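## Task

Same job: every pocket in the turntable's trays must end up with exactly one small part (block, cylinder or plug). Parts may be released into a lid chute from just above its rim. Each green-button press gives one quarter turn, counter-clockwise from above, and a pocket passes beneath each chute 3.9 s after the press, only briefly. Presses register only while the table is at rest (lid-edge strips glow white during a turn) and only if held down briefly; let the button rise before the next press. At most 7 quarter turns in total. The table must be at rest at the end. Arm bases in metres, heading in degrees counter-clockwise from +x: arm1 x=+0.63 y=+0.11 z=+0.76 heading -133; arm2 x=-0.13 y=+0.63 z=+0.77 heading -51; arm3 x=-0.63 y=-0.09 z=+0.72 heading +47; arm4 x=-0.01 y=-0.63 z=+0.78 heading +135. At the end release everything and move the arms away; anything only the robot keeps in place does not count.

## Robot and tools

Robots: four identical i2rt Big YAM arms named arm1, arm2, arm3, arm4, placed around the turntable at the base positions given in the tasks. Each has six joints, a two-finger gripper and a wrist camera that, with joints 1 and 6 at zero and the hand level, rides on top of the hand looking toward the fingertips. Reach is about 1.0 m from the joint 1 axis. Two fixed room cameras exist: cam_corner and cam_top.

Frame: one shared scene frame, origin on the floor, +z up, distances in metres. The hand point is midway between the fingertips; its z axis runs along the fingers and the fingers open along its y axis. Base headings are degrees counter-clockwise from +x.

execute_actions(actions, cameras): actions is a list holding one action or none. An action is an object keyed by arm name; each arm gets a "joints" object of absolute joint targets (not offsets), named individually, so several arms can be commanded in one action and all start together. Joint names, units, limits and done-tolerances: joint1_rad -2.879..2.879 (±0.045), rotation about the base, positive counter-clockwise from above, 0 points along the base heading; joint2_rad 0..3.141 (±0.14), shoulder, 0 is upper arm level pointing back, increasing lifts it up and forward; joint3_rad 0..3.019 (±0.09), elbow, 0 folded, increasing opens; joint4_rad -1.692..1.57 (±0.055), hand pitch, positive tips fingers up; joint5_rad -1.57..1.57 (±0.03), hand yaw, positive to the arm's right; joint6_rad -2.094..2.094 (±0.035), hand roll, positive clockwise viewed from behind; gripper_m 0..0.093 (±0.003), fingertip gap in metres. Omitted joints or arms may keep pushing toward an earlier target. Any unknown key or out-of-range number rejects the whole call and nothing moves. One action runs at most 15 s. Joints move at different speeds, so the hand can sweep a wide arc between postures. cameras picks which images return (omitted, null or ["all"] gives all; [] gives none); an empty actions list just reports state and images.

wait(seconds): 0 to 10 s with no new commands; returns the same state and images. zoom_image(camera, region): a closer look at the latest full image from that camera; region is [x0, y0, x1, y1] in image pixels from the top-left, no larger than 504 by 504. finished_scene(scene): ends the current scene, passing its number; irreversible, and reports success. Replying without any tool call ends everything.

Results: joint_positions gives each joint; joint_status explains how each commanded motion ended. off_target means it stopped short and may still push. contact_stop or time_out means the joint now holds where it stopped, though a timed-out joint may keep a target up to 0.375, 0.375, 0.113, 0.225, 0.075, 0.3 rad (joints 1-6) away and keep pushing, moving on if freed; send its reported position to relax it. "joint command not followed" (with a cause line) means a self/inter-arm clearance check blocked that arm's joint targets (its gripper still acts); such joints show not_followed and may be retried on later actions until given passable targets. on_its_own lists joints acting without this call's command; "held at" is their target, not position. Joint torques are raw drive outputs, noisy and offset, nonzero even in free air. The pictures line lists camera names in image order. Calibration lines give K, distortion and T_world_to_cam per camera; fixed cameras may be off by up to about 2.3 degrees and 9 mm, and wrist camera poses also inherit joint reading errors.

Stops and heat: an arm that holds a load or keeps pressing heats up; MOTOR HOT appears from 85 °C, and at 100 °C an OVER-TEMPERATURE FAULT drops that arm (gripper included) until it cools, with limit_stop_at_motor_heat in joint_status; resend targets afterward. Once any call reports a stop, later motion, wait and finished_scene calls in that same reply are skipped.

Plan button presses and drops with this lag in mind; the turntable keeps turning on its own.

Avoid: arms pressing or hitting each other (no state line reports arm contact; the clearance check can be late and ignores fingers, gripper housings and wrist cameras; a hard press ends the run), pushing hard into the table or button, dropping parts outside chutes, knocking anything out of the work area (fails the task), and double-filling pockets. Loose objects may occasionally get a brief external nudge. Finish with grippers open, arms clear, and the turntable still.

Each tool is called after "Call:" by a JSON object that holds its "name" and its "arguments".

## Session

Call:
{"name": "execute_actions", "arguments": {"actions": []}}

Call:
{"name": "zoom_image", "arguments": {"camera": "cam_top", "region": [90,120,410,420]}}

Scene clock: 0.00 s.
Joint torques (N m, as the arm reports them, + toward a larger angle): no reading
Motor temperatures (°C, as the motors report them): arm1=[21 22 23 19 23 19] | arm2=[19 20 22 21 22 20] | arm3=[20 19 21 23 22 20] | arm4=[22 21 21 21 22 21]
arm1.joint_positions: joint1_rad=-0.811 joint2_rad=+0.450 joint3_rad=+1.468 joint4_rad=-1.545 joint5_rad=+0.013 joint6_rad=-0.007 gripper_m=+0.095
arm1.joint_status: not commanded
arm1.hand: x=+0.4977 y=+0.1119 z=+1.3201 quat_wxyz=(+0.003, -0.871, -0.002, +0.492) (m; scene frame)
arm2.joint_positions: joint1_rad=+0.904 joint2_rad=+0.450 joint3_rad=+1.456 joint4_rad=-1.522 joint5_rad=+0.004 joint6_rad=+0.015 gripper_m=+0.095
arm2.joint_status: not commanded
arm2.hand: x=-0.0026 y=+0.6351 z=+1.3304 quat_wxyz=(-0.504, +0.004, -0.864, -0.005) (m; scene frame)
arm3.joint_positions: joint1_rad=+0.444 joint2_rad=+0.437 joint3_rad=+1.479 joint4_rad=-1.536 joint5_rad=+0.012 joint6_rad=+0.002 gripper_m=+0.094
arm3.joint_status: not commanded
arm3.hand: x=-0.5873 y=+0.0255 z=+1.2874 quat_wxyz=(-0.412, +0.505, -0.696, -0.302) (m; scene frame)
arm4.joint_positions: joint1_rad=-0.362 joint2_rad=+0.429 joint3_rad=+1.480 joint4_rad=-1.548 joint5_rad=-0.011 joint6_rad=-0.004 gripper_m=+0.094
arm4.joint_status: not commanded
arm4.hand: x=-0.0601 y=-0.5254 z=+1.3466 quat_wxyz=(-0.270, +0.727, -0.461, -0.431) (m; scene frame)
pictures: arm1_cam_wrist, arm2_cam_wrist, arm3_cam_wrist, arm4_cam_wrist, cam_corner, cam_top
camera_calibration (this result's frames):
arm1_cam_wrist: T_world_to_cam=[[-0.0128004, 0.999596, 0.0253959, -0.141693], [0.921111, 0.0216707, -0.388696, 0.0536576], [-0.38909, 0.018417, -0.921016, 1.53181], [0, 0, 0, 1]] pos_world=[0.544771, 0.112262, 1.43527]
arm2_cam_wrist: T_world_to_cam=[[0.0149638, -0.999886, 0.00193691, 0.626548], [-0.908809, -0.0144085, -0.416963, 0.559848], [0.416944, 0.00447908, -0.908921, 1.33227], [0, 0, 0, 1]] pos_world=[-0.0560635, 0.628575, 1.44315]
arm3_cam_wrist: T_world_to_cam=[[0.945924, -0.324367, -0.00378438, 0.57074], [-0.294348, -0.853365, -0.430265, 0.410606], [0.136334, 0.408112, -0.902695, 1.35576], [0, 0, 0, 1]] pos_world=[-0.603851, -0.0177753, 1.40266]
arm4_cam_wrist: T_world_to_cam=[[0.903035, 0.429496, -0.00781224, 0.293071], [0.38082, -0.808842, -0.448053, 0.213349], [-0.198756, 0.401633, -0.893973, 1.52938], [0, 0, 0, 1]] pos_world=[-0.0419286, -0.567555, 1.4651]
Images, in order (width x height): arm1_cam_wrist 504x504, arm2_cam_wrist 504x504, arm3_cam_wrist 504x504, arm4_cam_wrist 504x504, cam_corner 504x504, cam_top 504x504.

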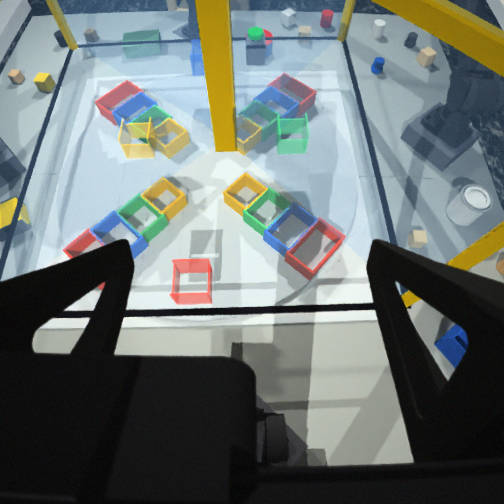

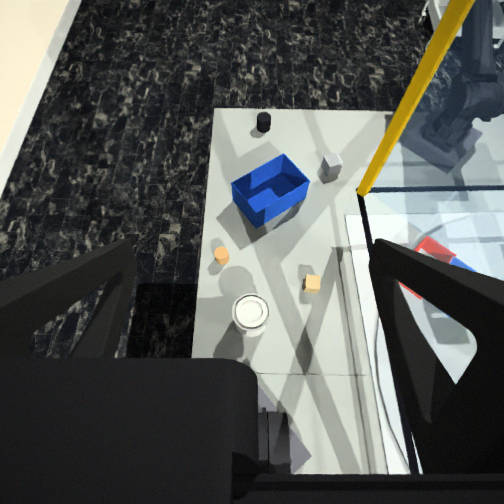

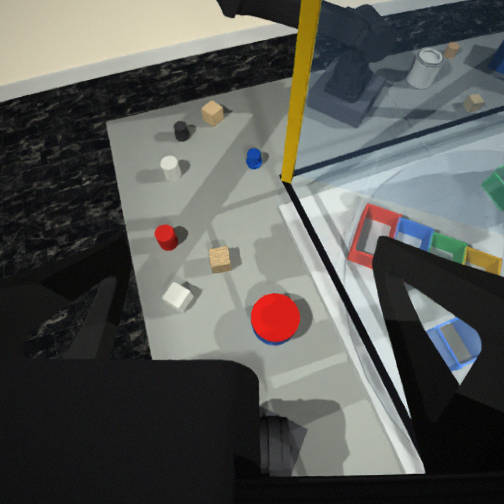

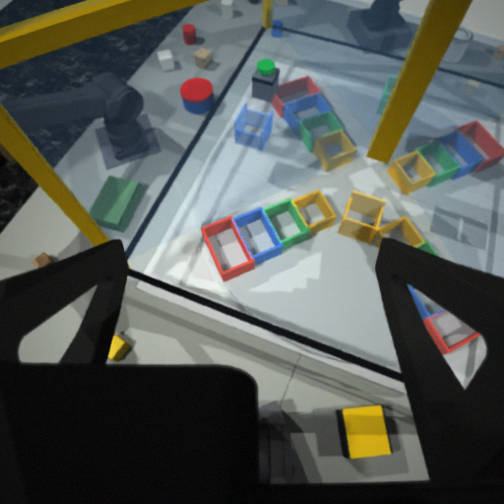

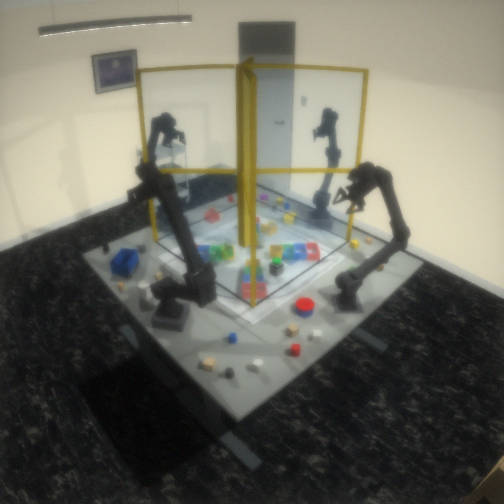

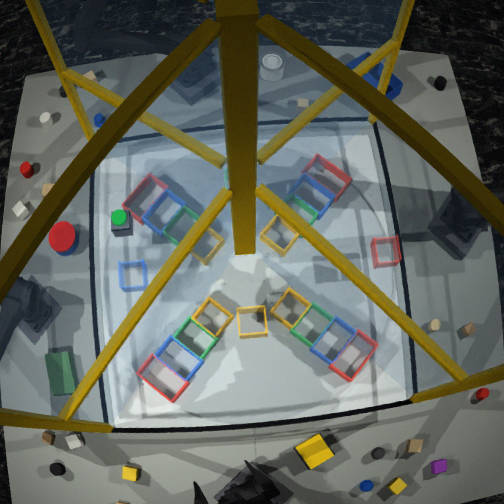

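Region (90, 120, 410, 420) of cam_top's 504x504 image, scaled by 1.575, with more detail than that image has; it fills the top 472 rows of this view, and the rest is white.

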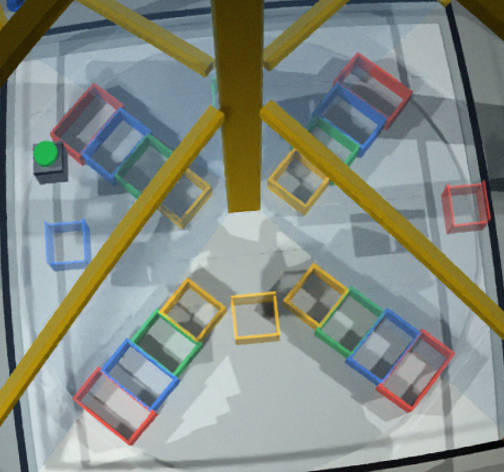

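Call:
{"name": "execute_actions", "arguments": {"actions": [{"arm1":{"joints":{"joint1_rad":0.8}},"arm2":{"joints":{"joint1_rad":1.07,"joint2_rad":1.43,"joint3_rad":0.95,"joint4_rad":-1.09}},"arm3":{"joints":{"joint1_rad":0.845,"joint2_rad":1.6,"joint3_rad":1.28,"joint4_rad":-1.25}},"arm4":{"joints":{"joint1_rad":-2.155}}}], "cameras": []}}

Call:
{"name": "execute_actions", "arguments": {"actions": [{"arm1":{"joints":{"joint2_rad":1.72,"joint3_rad":1.28,"joint4_rad":-1.1}},"arm4":{"joints":{"joint2_rad":1.43,"joint3_rad":0.95,"joint4_rad":-1.09}}}], "cameras": ["arm1_cam_wrist","arm2_cam_wrist","arm3_cam_wrist","arm4_cam_wrist"]}}

Scene clock: 4.57 s.
Joint torques (N m, as the arm reports them, + toward a larger angle): arm1=[ 1.06  8.18  8.71  1.52 -0.06  0.04] | arm2=[ 0.67 -7.5   9.45  0.5  -0.11 -0.07] | arm3=[  0.5  -16.53  10.29   0.9   -0.01   0.05] | arm4=[-1.5   6.84  8.6   1.95 -0.09  0.06]
Motor temperatures (°C, as the motors report them): arm1=[21 22 24 19 23 19] | arm2=[19 20 23 21 22 20] | arm3=[20 19 22 23 22 20] | arm4=[22 21 22 21 22 21]
arm1.joint_positions: joint1_rad=+0.797 joint2_rad=+0.450 joint3_rad=+1.468 joint4_rad=-1.545 joint5_rad=+0.013 joint6_rad=-0.007 gripper_m=+0.095
arm1.joint_status: all done
arm1.hand: x=+0.6240 y=-0.0131 z=+1.3228 quat_wxyz=(-0.362, -0.601, -0.623, +0.347) (m; scene frame)
arm2.joint_positions: joint1_rad=+1.060 joint2_rad=+1.428 joint3_rad=+0.927 joint4_rad=-1.100 joint5_rad=+0.004 joint6_rad=+0.015 gripper_m=+0.095
arm2.joint_status: all done
arm2.hand: x=+0.2272 y=+0.6939 z=+0.8590 quat_wxyz=(+0.014, +0.082, -0.997, +0.006) (m; scene frame)
arm3.joint_positions: joint1_rad=+0.839 joint2_rad=+1.589 joint3_rad=+1.279 joint4_rad=-1.260 joint5_rad=+0.012 joint6_rad=+0.002 gripper_m=+0.094
arm3.joint_status: all done
arm3.hand: x=-0.6687 y=+0.3727 z=+0.8677 quat_wxyz=(-0.001, +0.738, -0.674, +0.001) (m; scene frame)
arm4.joint_positions: joint1_rad=-2.152 joint2_rad=+0.429 joint3_rad=+1.480 joint4_rad=-1.548 joint5_rad=-0.011 joint6_rad=-0.004 gripper_m=+0.094
arm4.joint_status: all done
arm4.hand: x=+0.0962 y=-0.6010 z=+1.3471 quat_wxyz=(-0.508, +0.098, -0.854, -0.055) (m; scene frame)
pictures: none
No camera images: the call's "cameras" was empty. Leave "cameras" out to get every camera's image.

Scene clock: 6.43 s.
Joint torques (N m, as the arm reports them, + toward a larger angle): arm1=[  1.59 -17.48  10.     0.34  -0.06   0.03] | arm2=[ 0.67 -7.47  9.46  0.51 -0.11 -0.07] | arm3=[  0.57 -16.29  10.31   0.89  -0.01   0.05] | arm4=[-1.72 -6.79 10.18  0.41 -0.08  0.05]
Motor temperatures (°C, as the motors report them): arm1=[21 22 24 19 23 19] | arm2=[19 20 23 21 22 20] | arm3=[20 19 22 23 22 20] | arm4=[22 21 22 21 22 21]
arm1.joint_positions: joint1_rad=+0.797 joint2_rad=+1.729 joint3_rad=+1.271 joint4_rad=-1.108 joint5_rad=+0.013 joint6_rad=-0.007 gripper_m=+0.095
arm1.joint_status: all done
arm1.hand: x=+0.6484 y=-0.3841 z=+0.8464 quat_wxyz=(-0.005, -0.688, -0.725, +0.003) (m; scene frame)
arm2.joint_positions: joint1_rad=+1.060 joint2_rad=+1.428 joint3_rad=+0.927 joint4_rad=-1.100 joint5_rad=+0.004 joint6_rad=+0.015 gripper_m=+0.095
arm2.joint_status: not commanded
arm2.hand: x=+0.2272 y=+0.6939 z=+0.8590 quat_wxyz=(+0.014, +0.082, -0.997, +0.006) (m; scene frame)
arm3.joint_positions: joint1_rad=+0.839 joint2_rad=+1.589 joint3_rad=+1.279 joint4_rad=-1.260 joint5_rad=+0.012 joint6_rad=+0.002 gripper_m=+0.094
arm3.joint_status: not commanded
arm3.hand: x=-0.6687 y=+0.3727 z=+0.8677 quat_wxyz=(-0.001, +0.738, -0.674, +0.001) (m; scene frame)
arm4.joint_positions: joint1_rad=-2.152 joint2_rad=+1.416 joint3_rad=+0.940 joint4_rad=-1.100 joint5_rad=-0.011 joint6_rad=-0.004 gripper_m=+0.094
arm4.joint_status: all done
arm4.hand: x=+0.3477 y=-0.5499 z=+0.8766 quat_wxyz=(+0.004, +0.108, -0.994, -0.001) (m; scene frame)
pictures: arm1_cam_wrist, arm2_cam_wrist, arm3_cam_wrist, arm4_cam_wrist
camera_calibration (this result's frames):
arm1_cam_wrist: T_world_to_cam=[[-0.997255, -0.0739908, -0.00293947, 0.617972], [-0.0620153, 0.812838, 0.579179, -0.136409], [-0.0404646, 0.577771, -0.815195, 1.06257], [0, 0, 0, 1]] pos_world=[0.650813, -0.457321, 0.947026]
arm2_cam_wrist: T_world_to_cam=[[0.170595, -0.985282, 0.0108117, 0.629611], [-0.782083, -0.128722, 0.609735, -0.258411], [-0.599369, -0.112473, -0.792531, 1.01981], [0, 0, 0, 1]] pos_world=[0.301736, 0.701783, 0.958987]
arm3_cam_wrist: T_world_to_cam=[[0.996353, 0.0834939, 0.0175989, 0.621885], [0.0573329, -0.807819, 0.586636, -0.1618], [0.0631972, -0.583487, -0.80966, 1.0862], [0, 0, 0, 1]] pos_world=[-0.678986, 0.451156, 0.963428]
arm4_cam_wrist: T_world_to_cam=[[0.213379, -0.976951, -0.00606058, -0.603554], [-0.799725, -0.178227, 0.573302, -0.310401], [-0.561168, -0.117484, -0.819322, 0.975273], [0, 0, 0, 1]] pos_world=[0.427843, -0.530385, 0.973358]
Images, in order (width x height): arm1_cam_wrist 504x504, arm2_cam_wrist 504x504, arm3_cam_wrist 504x504, arm4_cam_wrist 504x504.

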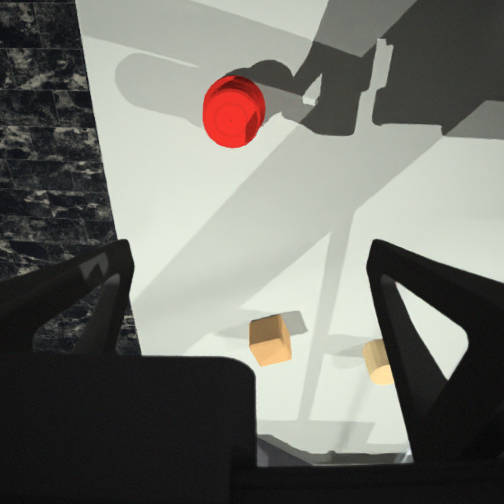

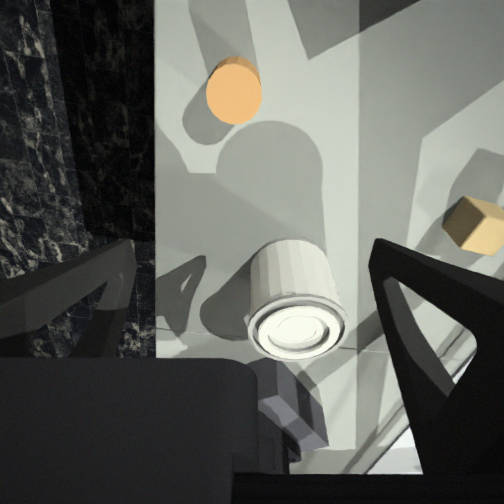

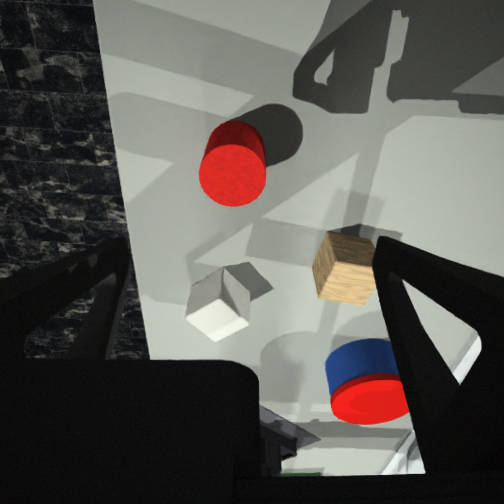

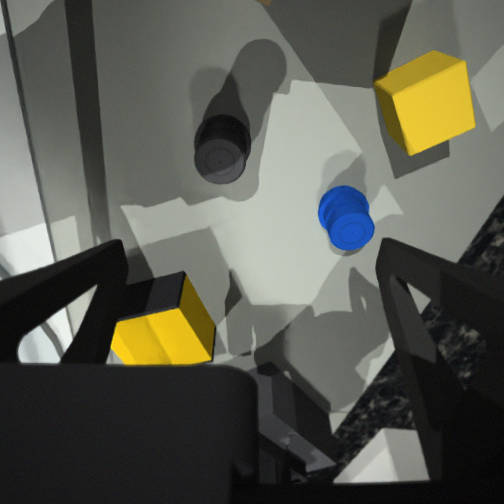

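Call:
{"name": "execute_actions", "arguments": {"actions": [{"arm1":{"joints":{"joint1_rad":0.825,"joint2_rad":1.915,"joint3_rad":1.26,"joint4_rad":-0.842}},"arm2":{"joints":{"joint1_rad":1.095,"joint2_rad":1.698,"joint3_rad":0.888,"joint4_rad":-0.725}},"arm3":{"joints":{"joint1_rad":0.875,"joint2_rad":1.725,"joint3_rad":1.112,"joint4_rad":-0.945}},"arm4":{"joints":{"joint1_rad":-2.1,"joint2_rad":1.65,"joint3_rad":0.772,"joint4_rad":-0.69}}}], "cameras": ["arm1_cam_wrist","arm2_cam_wrist","arm3_cam_wrist","arm4_cam_wrist"]}}

Scene clock: 9.53 s.
Joint torques (N m, as the arm reports them, + toward a larger angle): arm1=[  1.41 -20.59   9.28   0.63  -0.06   0.02] | arm2=[  0.77 -11.27   6.72   0.63  -0.11  -0.08] | arm3=[  0.66 -18.58   9.59   1.07  -0.01   0.05] | arm4=[-1.08 -9.78  7.67  0.44 -0.08  0.06]
Motor temperatures (°C, as the motors report them): arm1=[21 23 25 19 23 19] | arm2=[19 20 23 21 22 20] | arm3=[20 19 22 23 22 20] | arm4=[22 21 22 21 22 21]
arm1.joint_positions: joint1_rad=+0.823 joint2_rad=+1.937 joint3_rad=+1.249 joint4_rad=-0.854 joint5_rad=+0.013 joint6_rad=-0.007 gripper_m=+0.095
arm1.joint_status: all done
arm1.hand: x=+0.6655 y=-0.4145 z=+0.7391 quat_wxyz=(-0.013, -0.679, -0.734, +0.011) (m; scene frame)
arm2.joint_positions: joint1_rad=+1.084 joint2_rad=+1.712 joint3_rad=+0.880 joint4_rad=-0.736 joint5_rad=+0.004 joint6_rad=+0.015 gripper_m=+0.095
arm2.joint_status: all done
arm2.hand: x=+0.2627 y=+0.7091 z=+0.7408 quat_wxyz=(-0.003, +0.094, -0.996, +0.005) (m; scene frame)
arm3.joint_positions: joint1_rad=+0.867 joint2_rad=+1.732 joint3_rad=+1.101 joint4_rad=-0.960 joint5_rad=+0.012 joint6_rad=+0.002 gripper_m=+0.094
arm3.joint_status: all done
arm3.hand: x=-0.6819 y=+0.3639 z=+0.7448 quat_wxyz=(+0.006, +0.748, -0.664, +0.008) (m; scene frame)
arm4.joint_positions: joint1_rad=-2.098 joint2_rad=+1.658 joint3_rad=+0.760 joint4_rad=-0.700 joint5_rad=-0.011 joint6_rad=-0.004 gripper_m=+0.094
arm4.joint_status: all done
arm4.hand: x=+0.3286 y=-0.5359 z=+0.7396 quat_wxyz=(+0.015, +0.135, -0.991, +0.000) (m; scene frame)
pictures: arm1_cam_wrist, arm2_cam_wrist, arm3_cam_wrist, arm4_cam_wrist
camera_calibration (this result's frames):
arm1_cam_wrist: T_world_to_cam=[[-0.994957, -0.100279, -0.00208817, 0.619364], [-0.0842827, 0.824597, 0.559406, -0.0142239], [-0.0543747, 0.556761, -0.828891, 1.00397], [0, 0, 0, 1]] pos_world=[0.669632, -0.485133, 0.84143]
arm2_cam_wrist: T_world_to_cam=[[0.193711, -0.981001, 0.0106072, 0.630901], [-0.798314, -0.151334, 0.582917, -0.11641], [-0.570237, -0.121385, -0.812462, 0.962526], [0, 0, 0, 1]] pos_world=[0.333723, 0.718134, 0.843181]
arm3_cam_wrist: T_world_to_cam=[[0.993535, 0.112132, 0.0177499, 0.62554], [0.0788555, -0.794093, 0.60266, -0.0982776], [0.0816723, -0.597364, -0.797801, 0.991181], [0, 0, 0, 1]] pos_world=[-0.694698, 0.443911, 0.838889]
arm4_cam_wrist: T_world_to_cam=[[0.264579, -0.964344, -0.00619148, -0.59654], [-0.776751, -0.216907, 0.591278, -0.286268], [-0.571539, -0.15163, -0.806444, 0.829518], [0, 0, 0, 1]] pos_world=[0.409575, -0.511583, 0.83453]
Images, in order (width x height): arm1_cam_wrist 504x504, arm2_cam_wrist 504x504, arm3_cam_wrist 504x504, arm4_cam_wrist 504x504.

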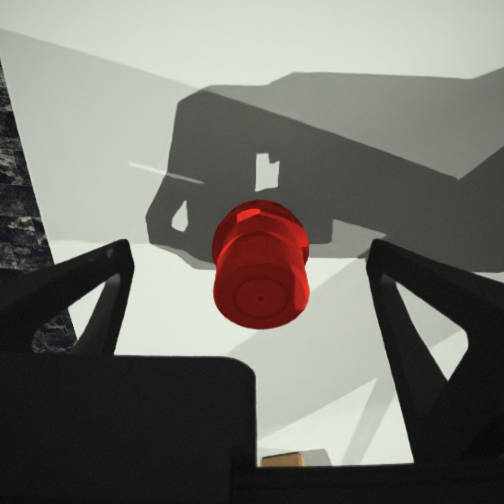

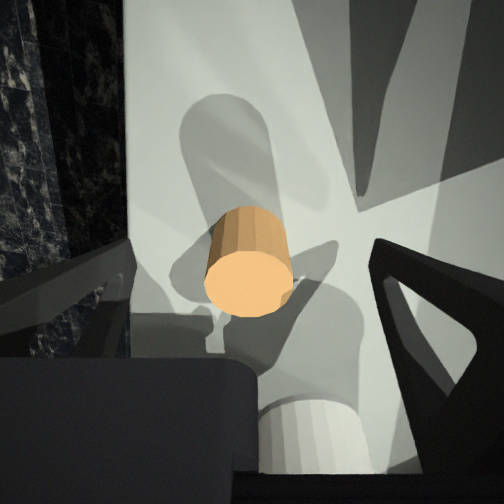

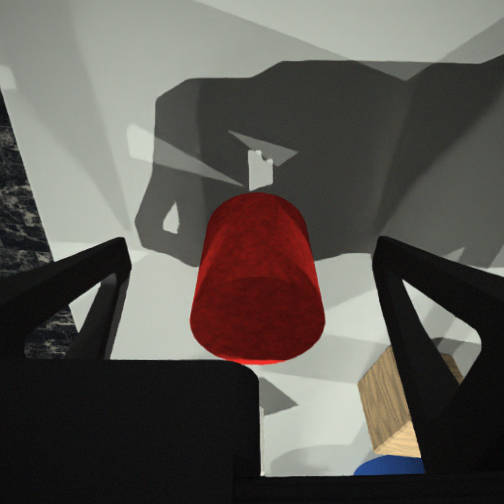

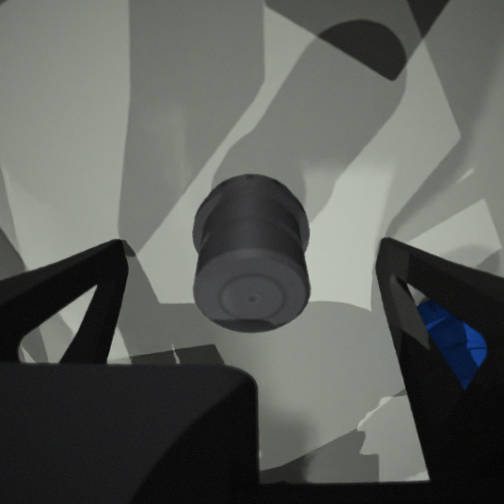

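Call:
{"name": "execute_actions", "arguments": {"actions": [{"arm1":{"joints":{"gripper_m":0}},"arm2":{"joints":{"gripper_m":0}},"arm3":{"joints":{"gripper_m":0}},"arm4":{"joints":{"joint4_rad":-0.65}}}], "cameras": []}}

Call:
{"name": "execute_actions", "arguments": {"actions": [{"arm4":{"joints":{"gripper_m":0}},"arm1":{"joints":{"joint2_rad":1.15,"joint3_rad":1.0,"joint4_rad":-1.4}},"arm2":{"joints":{"joint2_rad":1.2,"joint3_rad":1.08,"joint4_rad":-1.4}},"arm3":{"joints":{"joint2_rad":1.12,"joint3_rad":1.15,"joint4_rad":-1.55}}}], "cameras": []}}

Call:
{"name": "execute_actions", "arguments": {"actions": [{"arm4":{"joints":{"joint2_rad":1.15,"joint3_rad":1.03,"joint4_rad":-1.4}},"arm1":{"joints":{"joint1_rad":-0.515}},"arm2":{"joints":{"joint1_rad":-0.423}},"arm3":{"joints":{"joint1_rad":-0.625}}}], "cameras": []}}

Call:
{"name": "execute_actions", "arguments": {"actions": [{"arm4":{"joints":{"joint1_rad":-0.845}},"arm1":{"joints":{"joint3_rad":0.96,"joint4_rad":-1.37}},"arm2":{"joints":{"joint2_rad":1.53,"joint3_rad":1.33,"joint4_rad":-1.31}},"arm3":{"joints":{"joint2_rad":1.29,"joint3_rad":1.26,"joint4_rad":-1.5}}}], "cameras": []}}

Call:
{"name": "execute_actions", "arguments": {"actions": [{"arm4":{"joints":{"joint2_rad":1.665,"joint3_rad":1.46,"joint4_rad":-1.32}}}], "cameras": ["arm1_cam_wrist","arm2_cam_wrist","arm3_cam_wrist","arm4_cam_wrist"]}}

Scene clock: 13.17 s.
Joint torques (N m, as the arm reports them, + toward a larger angle): arm1=[  1.66 -20.84   9.15   0.48  -0.01   0.01] | arm2=[  0.86 -11.1    6.73   0.61  -0.1   -0.07] | arm3=[  0.65 -18.43   9.59   1.06  -0.01   0.05] | arm4=[-1.65 -9.46  7.65  0.48 -0.1   0.07]
Motor temperatures (°C, as the motors report them): arm1=[21 23 25 19 23 19] | arm2=[19 20 23 21 22 20] | arm3=[20 19 23 23 22 20] | arm4=[22 21 22 21 22 21]
arm1.joint_positions: joint1_rad=+0.824 joint2_rad=+1.935 joint3_rad=+1.249 joint4_rad=-0.853 joint5_rad=+0.012 joint6_rad=-0.007 gripper_m=+0.028
arm1.joint_status: gripper_m off_target (ended at +0.028, target +0.000)
arm1.hand: x=+0.6659 y=-0.4151 z=+0.7402 quat_wxyz=(-0.015, -0.679, -0.734, +0.012) (m; scene frame)
arm2.joint_positions: joint1_rad=+1.084 joint2_rad=+1.712 joint3_rad=+0.880 joint4_rad=-0.736 joint5_rad=+0.004 joint6_rad=+0.015 gripper_m=+0.031
arm2.joint_status: gripper_m off_target (ended at +0.031, target +0.000)
arm2.hand: x=+0.2627 y=+0.7091 z=+0.7408 quat_wxyz=(-0.003, +0.094, -0.996, +0.005) (m; scene frame)
arm3.joint_positions: joint1_rad=+0.867 joint2_rad=+1.732 joint3_rad=+1.101 joint4_rad=-0.960 joint5_rad=+0.012 joint6_rad=+0.002 gripper_m=+0.039
arm3.joint_status: gripper_m off_target (ended at +0.039, target +0.000)
arm3.hand: x=-0.6820 y=+0.3639 z=+0.7448 quat_wxyz=(+0.006, +0.748, -0.664, +0.008) (m; scene frame)
arm4.joint_positions: joint1_rad=-2.098 joint2_rad=+1.658 joint3_rad=+0.760 joint4_rad=-0.660 joint5_rad=-0.011 joint6_rad=-0.004 gripper_m=+0.094
arm4.joint_status: all done
arm4.hand: x=+0.3379 y=-0.5333 z=+0.7395 quat_wxyz=(-0.005, +0.135, -0.991, -0.002) (m; scene frame)
pictures: none
No camera images: the call's "cameras" was empty. Leave "cameras" out to get every camera's image.

Scene clock: 14.57 s.
Joint torques (N m, as the arm reports them, + toward a larger angle): arm1=[ 1.19 -6.36 10.79 -0.02  0.    0.02] | arm2=[ 0.82 -5.04 10.2  -0.04 -0.11 -0.07] | arm3=[ 0.59 -7.06 13.22 -0.01  0.    0.05] | arm4=[-1.15 -9.51  7.57  0.59 -0.08  0.05]
Motor temperatures (°C, as the motors report them): arm1=[21 23 25 19 23 19] | arm2=[19 20 23 21 22 20] | arm3=[20 19 23 23 22 20] | arm4=[22 21 22 21 22 21]
arm1.joint_positions: joint1_rad=+0.824 joint2_rad=+1.146 joint3_rad=+0.992 joint4_rad=-1.393 joint5_rad=+0.012 joint6_rad=-0.007 gripper_m=+0.028
arm1.joint_status: all done
arm1.hand: x=+0.6469 y=-0.2021 z=+0.9659 quat_wxyz=(-0.013, -0.679, -0.734, +0.009) (m; scene frame)
arm2.joint_positions: joint1_rad=+1.084 joint2_rad=+1.195 joint3_rad=+1.061 joint4_rad=-1.391 joint5_rad=+0.004 joint6_rad=+0.015 gripper_m=+0.031
arm2.joint_status: all done
arm2.hand: x=+0.1989 y=+0.6976 z=+0.9841 quat_wxyz=(-0.024, +0.094, -0.995, +0.003) (m; scene frame)
arm3.joint_positions: joint1_rad=+0.867 joint2_rad=+1.102 joint3_rad=+1.125 joint4_rad=-1.535 joint5_rad=+0.012 joint6_rad=+0.002 gripper_m=+0.039
arm3.joint_status: all done
arm3.hand: x=-0.6621 y=+0.2197 z=+0.9846 quat_wxyz=(-0.020, +0.747, -0.664, -0.021) (m; scene frame)
arm4.joint_positions: joint1_rad=-2.098 joint2_rad=+1.658 joint3_rad=+0.760 joint4_rad=-0.660 joint5_rad=-0.011 joint6_rad=-0.004 gripper_m=+0.032
arm4.joint_status: gripper_m off_target (ended at +0.032, target +0.000)
arm4.hand: x=+0.3379 y=-0.5333 z=+0.7395 quat_wxyz=(-0.005, +0.135, -0.991, -0.002) (m; scene frame)
pictures: none
No camera images: the call's "cameras" was empty. Leave "cameras" out to get every camera's image.

Scene clock: 16.30 s.
Joint torques (N m, as the arm reports them, + toward a larger angle): arm1=[ 1.05 -6.51 10.79 -0.08 -0.05  0.03] | arm2=[ 0.08 -5.16 10.22 -0.05 -0.13 -0.07] | arm3=[-0.5  -8.04 13.26 -0.02 -0.01  0.04] | arm4=[-1.56 -3.65 11.31  0.   -0.11  0.07]
Motor temperatures (°C, as the motors report them): arm1=[21 23 25 19 23 19] | arm2=[19 20 24 21 22 20] | arm3=[20 19 24 23 22 20] | arm4=[22 21 23 21 22 21]
arm1.joint_positions: joint1_rad=-0.517 joint2_rad=+1.147 joint3_rad=+0.992 joint4_rad=-1.393 joint5_rad=+0.013 joint6_rad=-0.007 gripper_m=+0.028
arm1.joint_status: all done
arm1.hand: x=+0.3291 y=+0.0179 z=+0.9592 quat_wxyz=(+0.001, -0.988, -0.154, +0.005) (m; scene frame)
arm2.joint_positions: joint1_rad=-0.418 joint2_rad=+1.200 joint3_rad=+1.061 joint4_rad=-1.391 joint5_rad=+0.004 joint6_rad=+0.015 gripper_m=+0.031
arm2.joint_status: all done
arm2.hand: x=-0.0414 y=+0.3071 z=+0.9845 quat_wxyz=(-0.018, -0.611, -0.791, +0.016) (m; scene frame)
arm3.joint_positions: joint1_rad=-0.620 joint2_rad=+1.109 joint3_rad=+1.125 joint4_rad=-1.535 joint5_rad=+0.012 joint6_rad=+0.002 gripper_m=+0.039
arm3.joint_status: all done
arm3.hand: x=-0.3250 y=-0.0258 z=+0.9798 quat_wxyz=(-0.021, +0.101, -0.995, +0.004) (m; scene frame)
arm4.joint_positions: joint1_rad=-2.098 joint2_rad=+1.134 joint3_rad=+1.022 joint4_rad=-1.391 joint5_rad=-0.011 joint6_rad=-0.004 gripper_m=+0.032
arm4.joint_status: all done
arm4.hand: x=+0.2953 y=-0.5431 z=+0.9968 quat_wxyz=(-0.032, +0.135, -0.990, -0.006) (m; scene frame)
pictures: none
No camera images: the call's "cameras" was empty. Leave "cameras" out to get every camera's image.

Scene clock: 17.93 s.
Joint torques (N m, as the arm reports them, + toward a larger angle): arm1=[ 1.24 -6.3  10.39  0.48 -0.04  0.02] | arm2=[ -0.24 -11.28  11.97   0.3   -0.13  -0.07] | arm3=[ -0.52 -12.11  13.92   0.85  -0.01   0.04] | arm4=[-1.34 -4.28 11.41  0.01 -0.1   0.04]
Motor temperatures (°C, as the motors report them): arm1=[21 23 25 19 23 19] | arm2=[19 20 24 21 22 20] | arm3=[20 19 24 23 22 20] | arm4=[22 21 23 21 22 21]
arm1.joint_positions: joint1_rad=-0.517 joint2_rad=+1.147 joint3_rad=+0.955 joint4_rad=-1.382 joint5_rad=+0.013 joint6_rad=-0.007 gripper_m=+0.028
arm1.joint_status: all done
arm1.hand: x=+0.3379 y=+0.0205 z=+0.9452 quat_wxyz=(+0.003, -0.988, -0.154, -0.008) (m; scene frame)
arm2.joint_positions: joint1_rad=-0.418 joint2_rad=+1.542 joint3_rad=+1.284 joint4_rad=-1.313 joint5_rad=+0.004 joint6_rad=+0.015 gripper_m=+0.031
arm2.joint_status: all done
arm2.hand: x=-0.0114 y=+0.1989 z=+0.9432 quat_wxyz=(-0.001, -0.611, -0.792, +0.003) (m; scene frame)
arm3.joint_positions: joint1_rad=-0.620 joint2_rad=+1.290 joint3_rad=+1.225 joint4_rad=-1.509 joint5_rad=+0.012 joint6_rad=+0.002 gripper_m=+0.039
arm3.joint_status: all done
arm3.hand: x=-0.2723 y=-0.0149 z=+0.9617 quat_wxyz=(+0.006, +0.101, -0.995, +0.007) (m; scene frame)
arm4.joint_positions: joint1_rad=-0.843 joint2_rad=+1.138 joint3_rad=+1.022 joint4_rad=-1.391 joint5_rad=-0.011 joint6_rad=-0.004 gripper_m=+0.032
arm4.joint_status: all done
arm4.hand: x=+0.0020 y=-0.3092 z=+0.9939 quat_wxyz=(-0.017, +0.691, -0.723, -0.023) (m; scene frame)
pictures: none
No camera images: the call's "cameras" was empty. Leave "cameras" out to get every camera's image.

Scene clock: 19.23 s.
Joint torques (N m, as the arm reports them, + toward a larger angle): arm1=[ 1.14 -6.32 10.43  0.52 -0.03  0.03] | arm2=[ -0.18 -11.22  11.99   0.31  -0.13  -0.07] | arm3=[ -0.55 -12.16  13.97   0.84  -0.01   0.05] | arm4=[ -0.93 -12.65  14.74   0.18  -0.1    0.06]
Motor temperatures (°C, as the motors report them): arm1=[21 23 25 19 23 19] | arm2=[19 20 24 21 22 20] | arm3=[20 19 24 23 22 20] | arm4=[22 21 23 21 22 21]
arm1.joint_positions: joint1_rad=-0.517 joint2_rad=+1.147 joint3_rad=+0.955 joint4_rad=-1.382 joint5_rad=+0.013 joint6_rad=-0.007 gripper_m=+0.028
arm1.joint_status: not commanded
arm1.hand: x=+0.3379 y=+0.0205 z=+0.9452 quat_wxyz=(+0.003, -0.988, -0.154, -0.008) (m; scene frame)
arm2.joint_positions: joint1_rad=-0.418 joint2_rad=+1.542 joint3_rad=+1.284 joint4_rad=-1.313 joint5_rad=+0.004 joint6_rad=+0.015 gripper_m=+0.031
arm2.joint_status: not commanded
arm2.hand: x=-0.0113 y=+0.1989 z=+0.9432 quat_wxyz=(-0.002, -0.611, -0.792, +0.003) (m; scene frame)
arm3.joint_positions: joint1_rad=-0.620 joint2_rad=+1.290 joint3_rad=+1.225 joint4_rad=-1.509 joint5_rad=+0.012 joint6_rad=+0.002 gripper_m=+0.039
arm3.joint_status: not commanded
arm3.hand: x=-0.2723 y=-0.0149 z=+0.9617 quat_wxyz=(+0.006, +0.101, -0.995, +0.007) (m; scene frame)
arm4.joint_positions: joint1_rad=-0.843 joint2_rad=+1.661 joint3_rad=+1.408 joint4_rad=-1.321 joint5_rad=-0.011 joint6_rad=-0.004 gripper_m=+0.032
arm4.joint_status: all done
arm4.hand: x=+0.0105 y=-0.1370 z=+0.9394 quat_wxyz=(+0.008, +0.691, -0.723, +0.000) (m; scene frame)
pictures: arm1_cam_wrist, arm2_cam_wrist, arm3_cam_wrist, arm4_cam_wrist
camera_calibration (this result's frames):
arm1_cam_wrist: T_world_to_cam=[[-0.325962, 0.945381, 0.0017022, 0.0864459], [0.755818, 0.25952, 0.601156, -0.827568], [0.567879, 0.197241, -0.79913, 0.683859], [0, 0, 0, 1]] pos_world=[0.265319, -0.00183906, 1.04384]
arm2_cam_wrist: T_world_to_cam=[[-0.965379, -0.260826, 0.00357175, 0.031578], [-0.210185, 0.785908, 0.581524, -0.708856], [-0.154484, 0.560641, -0.813521, 0.778746], [0, 0, 0, 1]] pos_world=[0.00179746, 0.128735, 1.04563]
arm3_cam_wrist: T_world_to_cam=[[0.194293, -0.980556, 0.0275646, 0.0138245], [-0.790165, -0.139793, 0.596739, -0.783302], [-0.581283, -0.137723, -0.801962, 0.73486], [0, 0, 0, 1]] pos_world=[-0.194462, 0.00526274, 1.05638]
arm4_cam_wrist: T_world_to_cam=[[0.998773, -0.0477204, -0.0132162, -0.00204316], [-0.0313795, -0.816446, 0.576569, -0.641008], [-0.0383044, -0.575447, -0.816941, 0.815527], [0, 0, 0, 1]] pos_world=[0.0131644, -0.0541525, 1.0358]
Images, in order (width x height): arm1_cam_wrist 504x504, arm2_cam_wrist 504x504, arm3_cam_wrist 504x504, arm4_cam_wrist 504x504.

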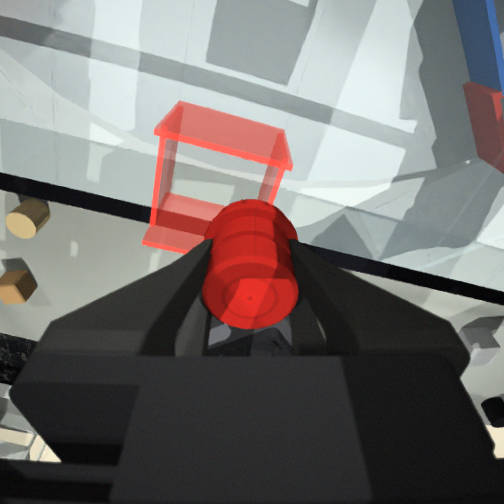

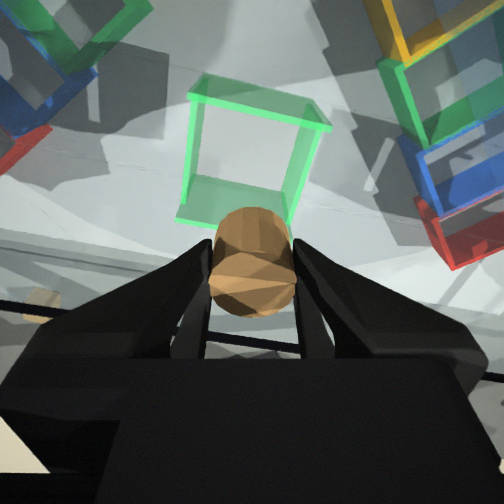

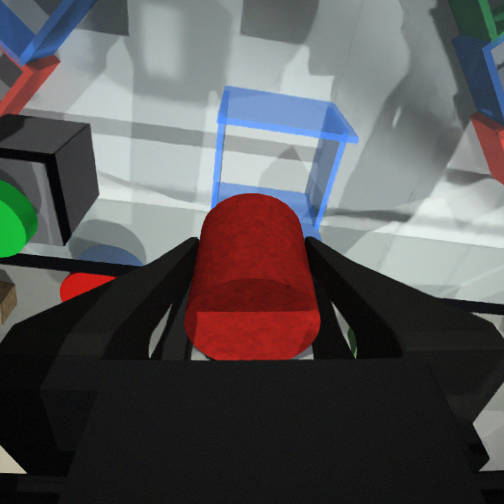

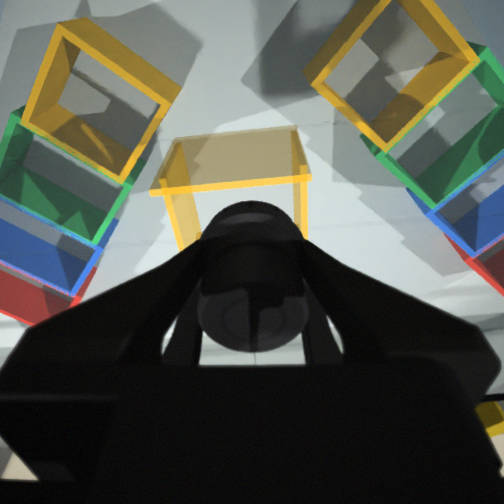

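Call:
{"name": "execute_actions", "arguments": {"actions": [{"arm1":{"joints":{"joint1_rad":-0.46}},"arm2":{"joints":{"joint4_rad":-1.26}},"arm4":{"joints":{"joint1_rad":-0.825,"joint4_rad":-1.38}},"arm3":{"joints":{"joint1_rad":-0.29,"joint2_rad":1.31,"joint3_rad":1.32}}}], "cameras": ["arm1_cam_wrist","arm3_cam_wrist","arm4_cam_wrist"]}}

Scene clock: 20.97 s.
Joint torques (N m, as the arm reports them, + toward a larger angle): arm1=[ 1.1  -6.42 10.34  0.51 -0.04  0.02] | arm2=[ -0.24 -11.3   12.05   0.69  -0.13  -0.08] | arm3=[ -0.48 -11.07  14.43   0.95   0.01   0.05] | arm4=[ -0.61 -12.15  14.48  -0.36  -0.1    0.05]
Motor temperatures (°C, as the motors report them): arm1=[21 23 25 19 23 19] | arm2=[19 20 25 21 22 20] | arm3=[20 19 25 23 22 20] | arm4=[22 21 24 21 22 21]
arm1.joint_positions: joint1_rad=-0.460 joint2_rad=+1.147 joint3_rad=+0.955 joint4_rad=-1.382 joint5_rad=+0.013 joint6_rad=-0.007 gripper_m=+0.028
arm1.joint_status: all done
arm1.hand: x=+0.3433 y=+0.0043 z=+0.9454 quat_wxyz=(+0.002, -0.983, -0.182, -0.008) (m; scene frame)
arm2.joint_positions: joint1_rad=-0.418 joint2_rad=+1.542 joint3_rad=+1.284 joint4_rad=-1.271 joint5_rad=+0.004 joint6_rad=+0.015 gripper_m=+0.031
arm2.joint_status: all done
arm2.hand: x=-0.0086 y=+0.1891 z=+0.9434 quat_wxyz=(-0.018, -0.611, -0.791, +0.016) (m; scene frame)
arm3.joint_positions: joint1_rad=-0.284 joint2_rad=+1.292 joint3_rad=+1.281 joint4_rad=-1.509 joint5_rad=+0.012 joint6_rad=+0.002 gripper_m=+0.039
arm3.joint_status: all done
arm3.hand: x=-0.3027 y=+0.1059 z=+0.9827 quat_wxyz=(-0.021, +0.266, -0.964, -0.001) (m; scene frame)
arm4.joint_positions: joint1_rad=-0.829 joint2_rad=+1.661 joint3_rad=+1.408 joint4_rad=-1.371 joint5_rad=-0.011 joint6_rad=-0.004 gripper_m=+0.032
arm4.joint_status: all done
arm4.hand: x=+0.0031 y=-0.1490 z=+0.9398 quat_wxyz=(+0.026, +0.695, -0.718, +0.017) (m; scene frame)
pictures: arm1_cam_wrist, arm3_cam_wrist, arm4_cam_wrist
camera_calibration (this result's frames):
arm1_cam_wrist: T_world_to_cam=[[-0.378782, 0.925486, 0.000963258, 0.12242], [0.740141, 0.302299, 0.600672, -0.821908], [0.555622, 0.228236, -0.799495, 0.688537], [0, 0, 0, 1]] pos_world=[0.272132, -0.0219855, 1.04406]
arm3_cam_wrist: T_world_to_cam=[[0.505241, -0.862662, 0.02338, 0.223341], [-0.725766, -0.410094, 0.552347, -0.711248], [-0.4669, -0.296037, -0.833287, 0.832789], [0, 0, 0, 1]] pos_world=[-0.240211, 0.147524, 1.08159]
arm4_cam_wrist: T_world_to_cam=[[0.999322, -0.0342937, -0.0133844, 0.00691597], [-0.0187484, -0.787005, 0.616662, -0.684627], [-0.0316812, -0.615993, -0.787114, 0.774617], [0, 0, 0, 1]] pos_world=[0.00479383, -0.0614091, 1.03199]
Images, in order (width x height): arm1_cam_wrist 504x504, arm3_cam_wrist 504x504, arm4_cam_wrist 504x504.

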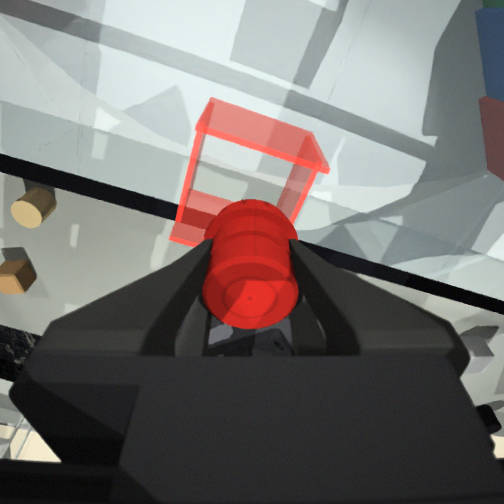

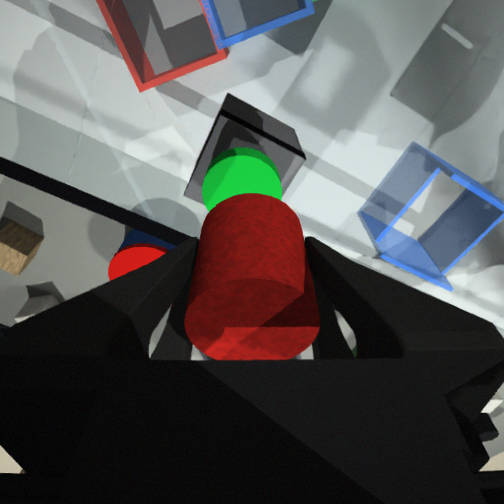

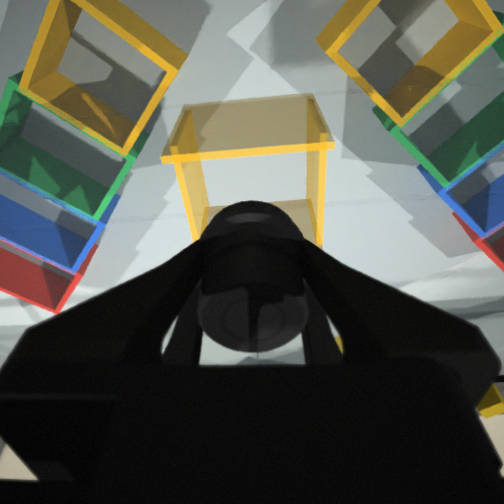

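Call:
{"name": "execute_actions", "arguments": {"actions": [{"arm3":{"joints":{"joint2_rad":1.375}}}], "cameras": []}}

Call:
{"name": "execute_actions", "arguments": {"actions": [{"arm3":{"joints":{"joint2_rad":1.455}}}], "cameras": ["cam_top"]}}

Call:
{"name": "execute_actions", "arguments": {"actions": [{"arm3":{"joints":{"joint2_rad":1.3}}}], "cameras": []}}

Call:
{"name": "execute_actions", "arguments": {"actions": [{"arm3":{"joints":{"joint1_rad":-0.665,"joint3_rad":1.22}}}], "cameras": ["arm3_cam_wrist"]}}

Scene clock: 22.77 s.
Joint torques (N m, as the arm reports them, + toward a larger angle): arm1=[ 0.92 -6.37 10.39  0.48 -0.06  0.03] | arm2=[ -0.18 -11.32  12.05   0.68  -0.12  -0.07] | arm3=[ -0.4  -13.02  14.25   0.78   0.02   0.05] | arm4=[ -1.2  -12.75  14.62  -0.34  -0.08   0.07]
Motor temperatures (°C, as the motors report them): arm1=[21 23 26 19 23 19] | arm2=[19 20 25 21 22 20] | arm3=[20 19 25 23 22 20] | arm4=[22 21 24 21 22 21]
arm1.joint_positions: joint1_rad=-0.460 joint2_rad=+1.147 joint3_rad=+0.955 joint4_rad=-1.382 joint5_rad=+0.013 joint6_rad=-0.007 gripper_m=+0.028
arm1.joint_status: not commanded
arm1.hand: x=+0.3433 y=+0.0043 z=+0.9454 quat_wxyz=(+0.002, -0.983, -0.182, -0.008) (m; scene frame)
arm2.joint_positions: joint1_rad=-0.418 joint2_rad=+1.542 joint3_rad=+1.284 joint4_rad=-1.271 joint5_rad=+0.004 joint6_rad=+0.015 gripper_m=+0.031
arm2.joint_status: not commanded
arm2.hand: x=-0.0086 y=+0.1891 z=+0.9434 quat_wxyz=(-0.018, -0.611, -0.791, +0.016) (m; scene frame)
arm3.joint_positions: joint1_rad=-0.284 joint2_rad=+1.367 joint3_rad=+1.281 joint4_rad=-1.509 joint5_rad=+0.012 joint6_rad=+0.002 gripper_m=+0.039
arm3.joint_status: all done
arm3.hand: x=-0.2953 y=+0.1104 z=+0.9556 quat_wxyz=(+0.015, +0.266, -0.964, +0.009) (m; scene frame)
arm4.joint_positions: joint1_rad=-0.829 joint2_rad=+1.661 joint3_rad=+1.408 joint4_rad=-1.371 joint5_rad=-0.011 joint6_rad=-0.004 gripper_m=+0.032
arm4.joint_status: not commanded
arm4.hand: x=+0.0031 y=-0.1490 z=+0.9398 quat_wxyz=(+0.026, +0.695, -0.718, +0.017) (m; scene frame)
pictures: none
No camera images: the call's "cameras" was empty. Leave "cameras" out to get every camera's image.

Scene clock: 23.63 s.
Joint torques (N m, as the arm reports them, + toward a larger angle): arm1=[ 1.02 -6.1  10.4   0.51 -0.04  0.02] | arm2=[ -0.26 -11.33  12.05   0.69  -0.13  -0.08] | arm3=[ -0.45 -12.12  13.07   0.74   0.01   0.05] | arm4=[ -0.87 -12.46  14.67  -0.32  -0.09   0.05]
Motor temperatures (°C, as the motors report them): arm1=[21 23 26 19 23 19] | arm2=[19 20 25 21 22 20] | arm3=[20 19 25 23 22 20] | arm4=[22 21 24 21 22 21]
arm1.joint_positions: joint1_rad=-0.460 joint2_rad=+1.147 joint3_rad=+0.955 joint4_rad=-1.382 joint5_rad=+0.013 joint6_rad=-0.007 gripper_m=+0.028
arm1.joint_status: not commanded
arm1.hand: x=+0.3433 y=+0.0043 z=+0.9454 quat_wxyz=(+0.002, -0.983, -0.182, -0.008) (m; scene frame)
arm2.joint_positions: joint1_rad=-0.418 joint2_rad=+1.542 joint3_rad=+1.284 joint4_rad=-1.271 joint5_rad=+0.004 joint6_rad=+0.015 gripper_m=+0.031
arm2.joint_status: not commanded
arm2.hand: x=-0.0086 y=+0.1891 z=+0.9434 quat_wxyz=(-0.018, -0.611, -0.791, +0.016) (m; scene frame)
arm3.joint_positions: joint1_rad=-0.284 joint2_rad=+1.425 joint3_rad=+1.292 joint4_rad=-1.510 joint5_rad=+0.012 joint6_rad=+0.002 gripper_m=+0.039
arm3.joint_status: all done
arm3.hand: x=-0.2879 y=+0.1149 z=+0.9383 quat_wxyz=(+0.038, +0.266, -0.963, +0.015) (m; scene frame)
arm4.joint_positions: joint1_rad=-0.829 joint2_rad=+1.661 joint3_rad=+1.408 joint4_rad=-1.371 joint5_rad=-0.011 joint6_rad=-0.004 gripper_m=+0.032
arm4.joint_status: not commanded
arm4.hand: x=+0.0031 y=-0.1490 z=+0.9398 quat_wxyz=(+0.026, +0.695, -0.718, +0.017) (m; scene frame)
pictures: cam_top
Images, in order (width x height): cam_top 504x504.

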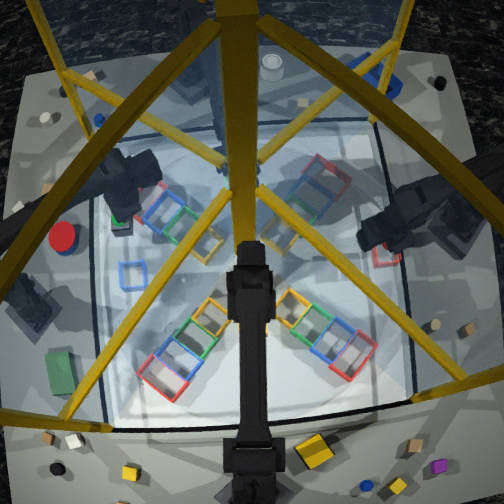

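Scene clock: 24.67 s.
Joint torques (N m, as the arm reports them, + toward a larger angle): arm1=[ 1.17 -6.44 10.43  0.52 -0.04  0.02] | arm2=[ -0.24 -11.34  12.07   0.69  -0.13  -0.07] | arm3=[ -0.41 -10.72  13.4    1.03   0.01   0.05] | arm4=[ -0.84 -12.06  14.49  -0.46  -0.09   0.06]
Motor temperatures (°C, as the motors report them): arm1=[21 23 26 19 23 19] | arm2=[19 21 25 21 22 20] | arm3=[20 19 25 23 22 20] | arm4=[22 22 24 21 22 21]
arm1.joint_positions: joint1_rad=-0.460 joint2_rad=+1.147 joint3_rad=+0.955 joint4_rad=-1.382 joint5_rad=+0.013 joint6_rad=-0.007 gripper_m=+0.028
arm1.joint_status: not commanded
arm1.hand: x=+0.3433 y=+0.0043 z=+0.9454 quat_wxyz=(+0.002, -0.983, -0.182, -0.008) (m; scene frame)
arm2.joint_positions: joint1_rad=-0.418 joint2_rad=+1.542 joint3_rad=+1.284 joint4_rad=-1.271 joint5_rad=+0.004 joint6_rad=+0.015 gripper_m=+0.031
arm2.joint_status: not commanded
arm2.hand: x=-0.0087 y=+0.1891 z=+0.9434 quat_wxyz=(-0.018, -0.611, -0.791, +0.016) (m; scene frame)
arm3.joint_positions: joint1_rad=-0.284 joint2_rad=+1.282 joint3_rad=+1.292 joint4_rad=-1.510 joint5_rad=+0.012 joint6_rad=+0.002 gripper_m=+0.039
arm3.joint_status: all done
arm3.hand: x=-0.3015 y=+0.1065 z=+0.9907 quat_wxyz=(-0.031, +0.265, -0.964, -0.004) (m; scene frame)
arm4.joint_positions: joint1_rad=-0.829 joint2_rad=+1.661 joint3_rad=+1.408 joint4_rad=-1.371 joint5_rad=-0.011 joint6_rad=-0.004 gripper_m=+0.032
arm4.joint_status: not commanded
arm4.hand: x=+0.0031 y=-0.1490 z=+0.9398 quat_wxyz=(+0.026, +0.695, -0.718, +0.017) (m; scene frame)
pictures: none
No camera images: the call's "cameras" was empty. Leave "cameras" out to get every camera's image.

Scene clock: 25.67 s.
Joint torques (N m, as the arm reports them, + toward a larger angle): arm1=[ 0.99 -6.48 10.35  0.49 -0.05  0.03] | arm2=[ -0.19 -11.36  12.06   0.7   -0.13  -0.07] | arm3=[  0.1  -10.96  10.57   0.88   0.01   0.05] | arm4=[ -0.68 -12.38  14.75  -0.38  -0.1    0.03]
Motor temperatures (°C, as the motors report them): arm1=[21 23 26 19 23 19] | arm2=[19 21 25 21 22 20] | arm3=[20 19 25 23 22 20] | arm4=[22 22 24 21 22 21]
arm1.joint_positions: joint1_rad=-0.460 joint2_rad=+1.147 joint3_rad=+0.955 joint4_rad=-1.382 joint5_rad=+0.013 joint6_rad=-0.007 gripper_m=+0.028
arm1.joint_status: not commanded
arm1.hand: x=+0.3433 y=+0.0043 z=+0.9454 quat_wxyz=(+0.002, -0.983, -0.182, -0.008) (m; scene frame)
arm2.joint_positions: joint1_rad=-0.418 joint2_rad=+1.542 joint3_rad=+1.284 joint4_rad=-1.271 joint5_rad=+0.004 joint6_rad=+0.015 gripper_m=+0.031
arm2.joint_status: not commanded
arm2.hand: x=-0.0087 y=+0.1891 z=+0.9434 quat_wxyz=(-0.018, -0.611, -0.791, +0.016) (m; scene frame)
arm3.joint_positions: joint1_rad=-0.667 joint2_rad=+1.287 joint3_rad=+1.222 joint4_rad=-1.510 joint5_rad=+0.012 joint6_rad=+0.002 gripper_m=+0.039
arm3.joint_status: all done
arm3.hand: x=-0.2707 y=-0.0319 z=+0.9616 quat_wxyz=(+0.006, +0.077, -0.997, +0.007) (m; scene frame)
arm4.joint_positions: joint1_rad=-0.829 joint2_rad=+1.661 joint3_rad=+1.408 joint4_rad=-1.371 joint5_rad=-0.011 joint6_rad=-0.004 gripper_m=+0.032
arm4.joint_status: not commanded
arm4.hand: x=+0.0031 y=-0.1490 z=+0.9398 quat_wxyz=(+0.026, +0.695, -0.718, +0.017) (m; scene frame)
pictures: arm3_cam_wrist
camera_calibration (this result's frames):
arm3_cam_wrist: T_world_to_cam=[[0.147727, -0.988641, 0.0276625, -0.016141], [-0.795454, -0.102147, 0.597343, -0.785157], [-0.587733, -0.110248, -0.801508, 0.732063], [0, 0, 0, 1]] pos_world=[-0.191914, -0.0154501, 1.05621]
Images, in order (width x height): arm3_cam_wrist 504x504.

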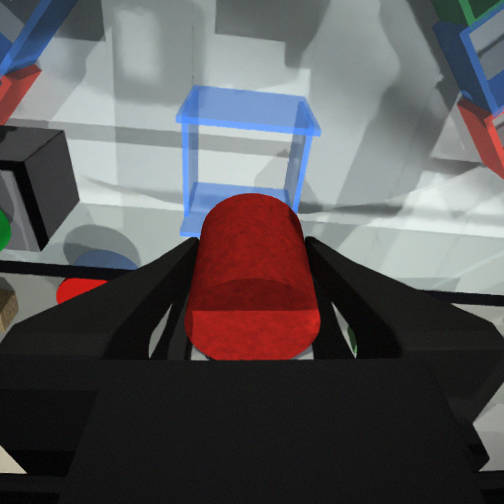

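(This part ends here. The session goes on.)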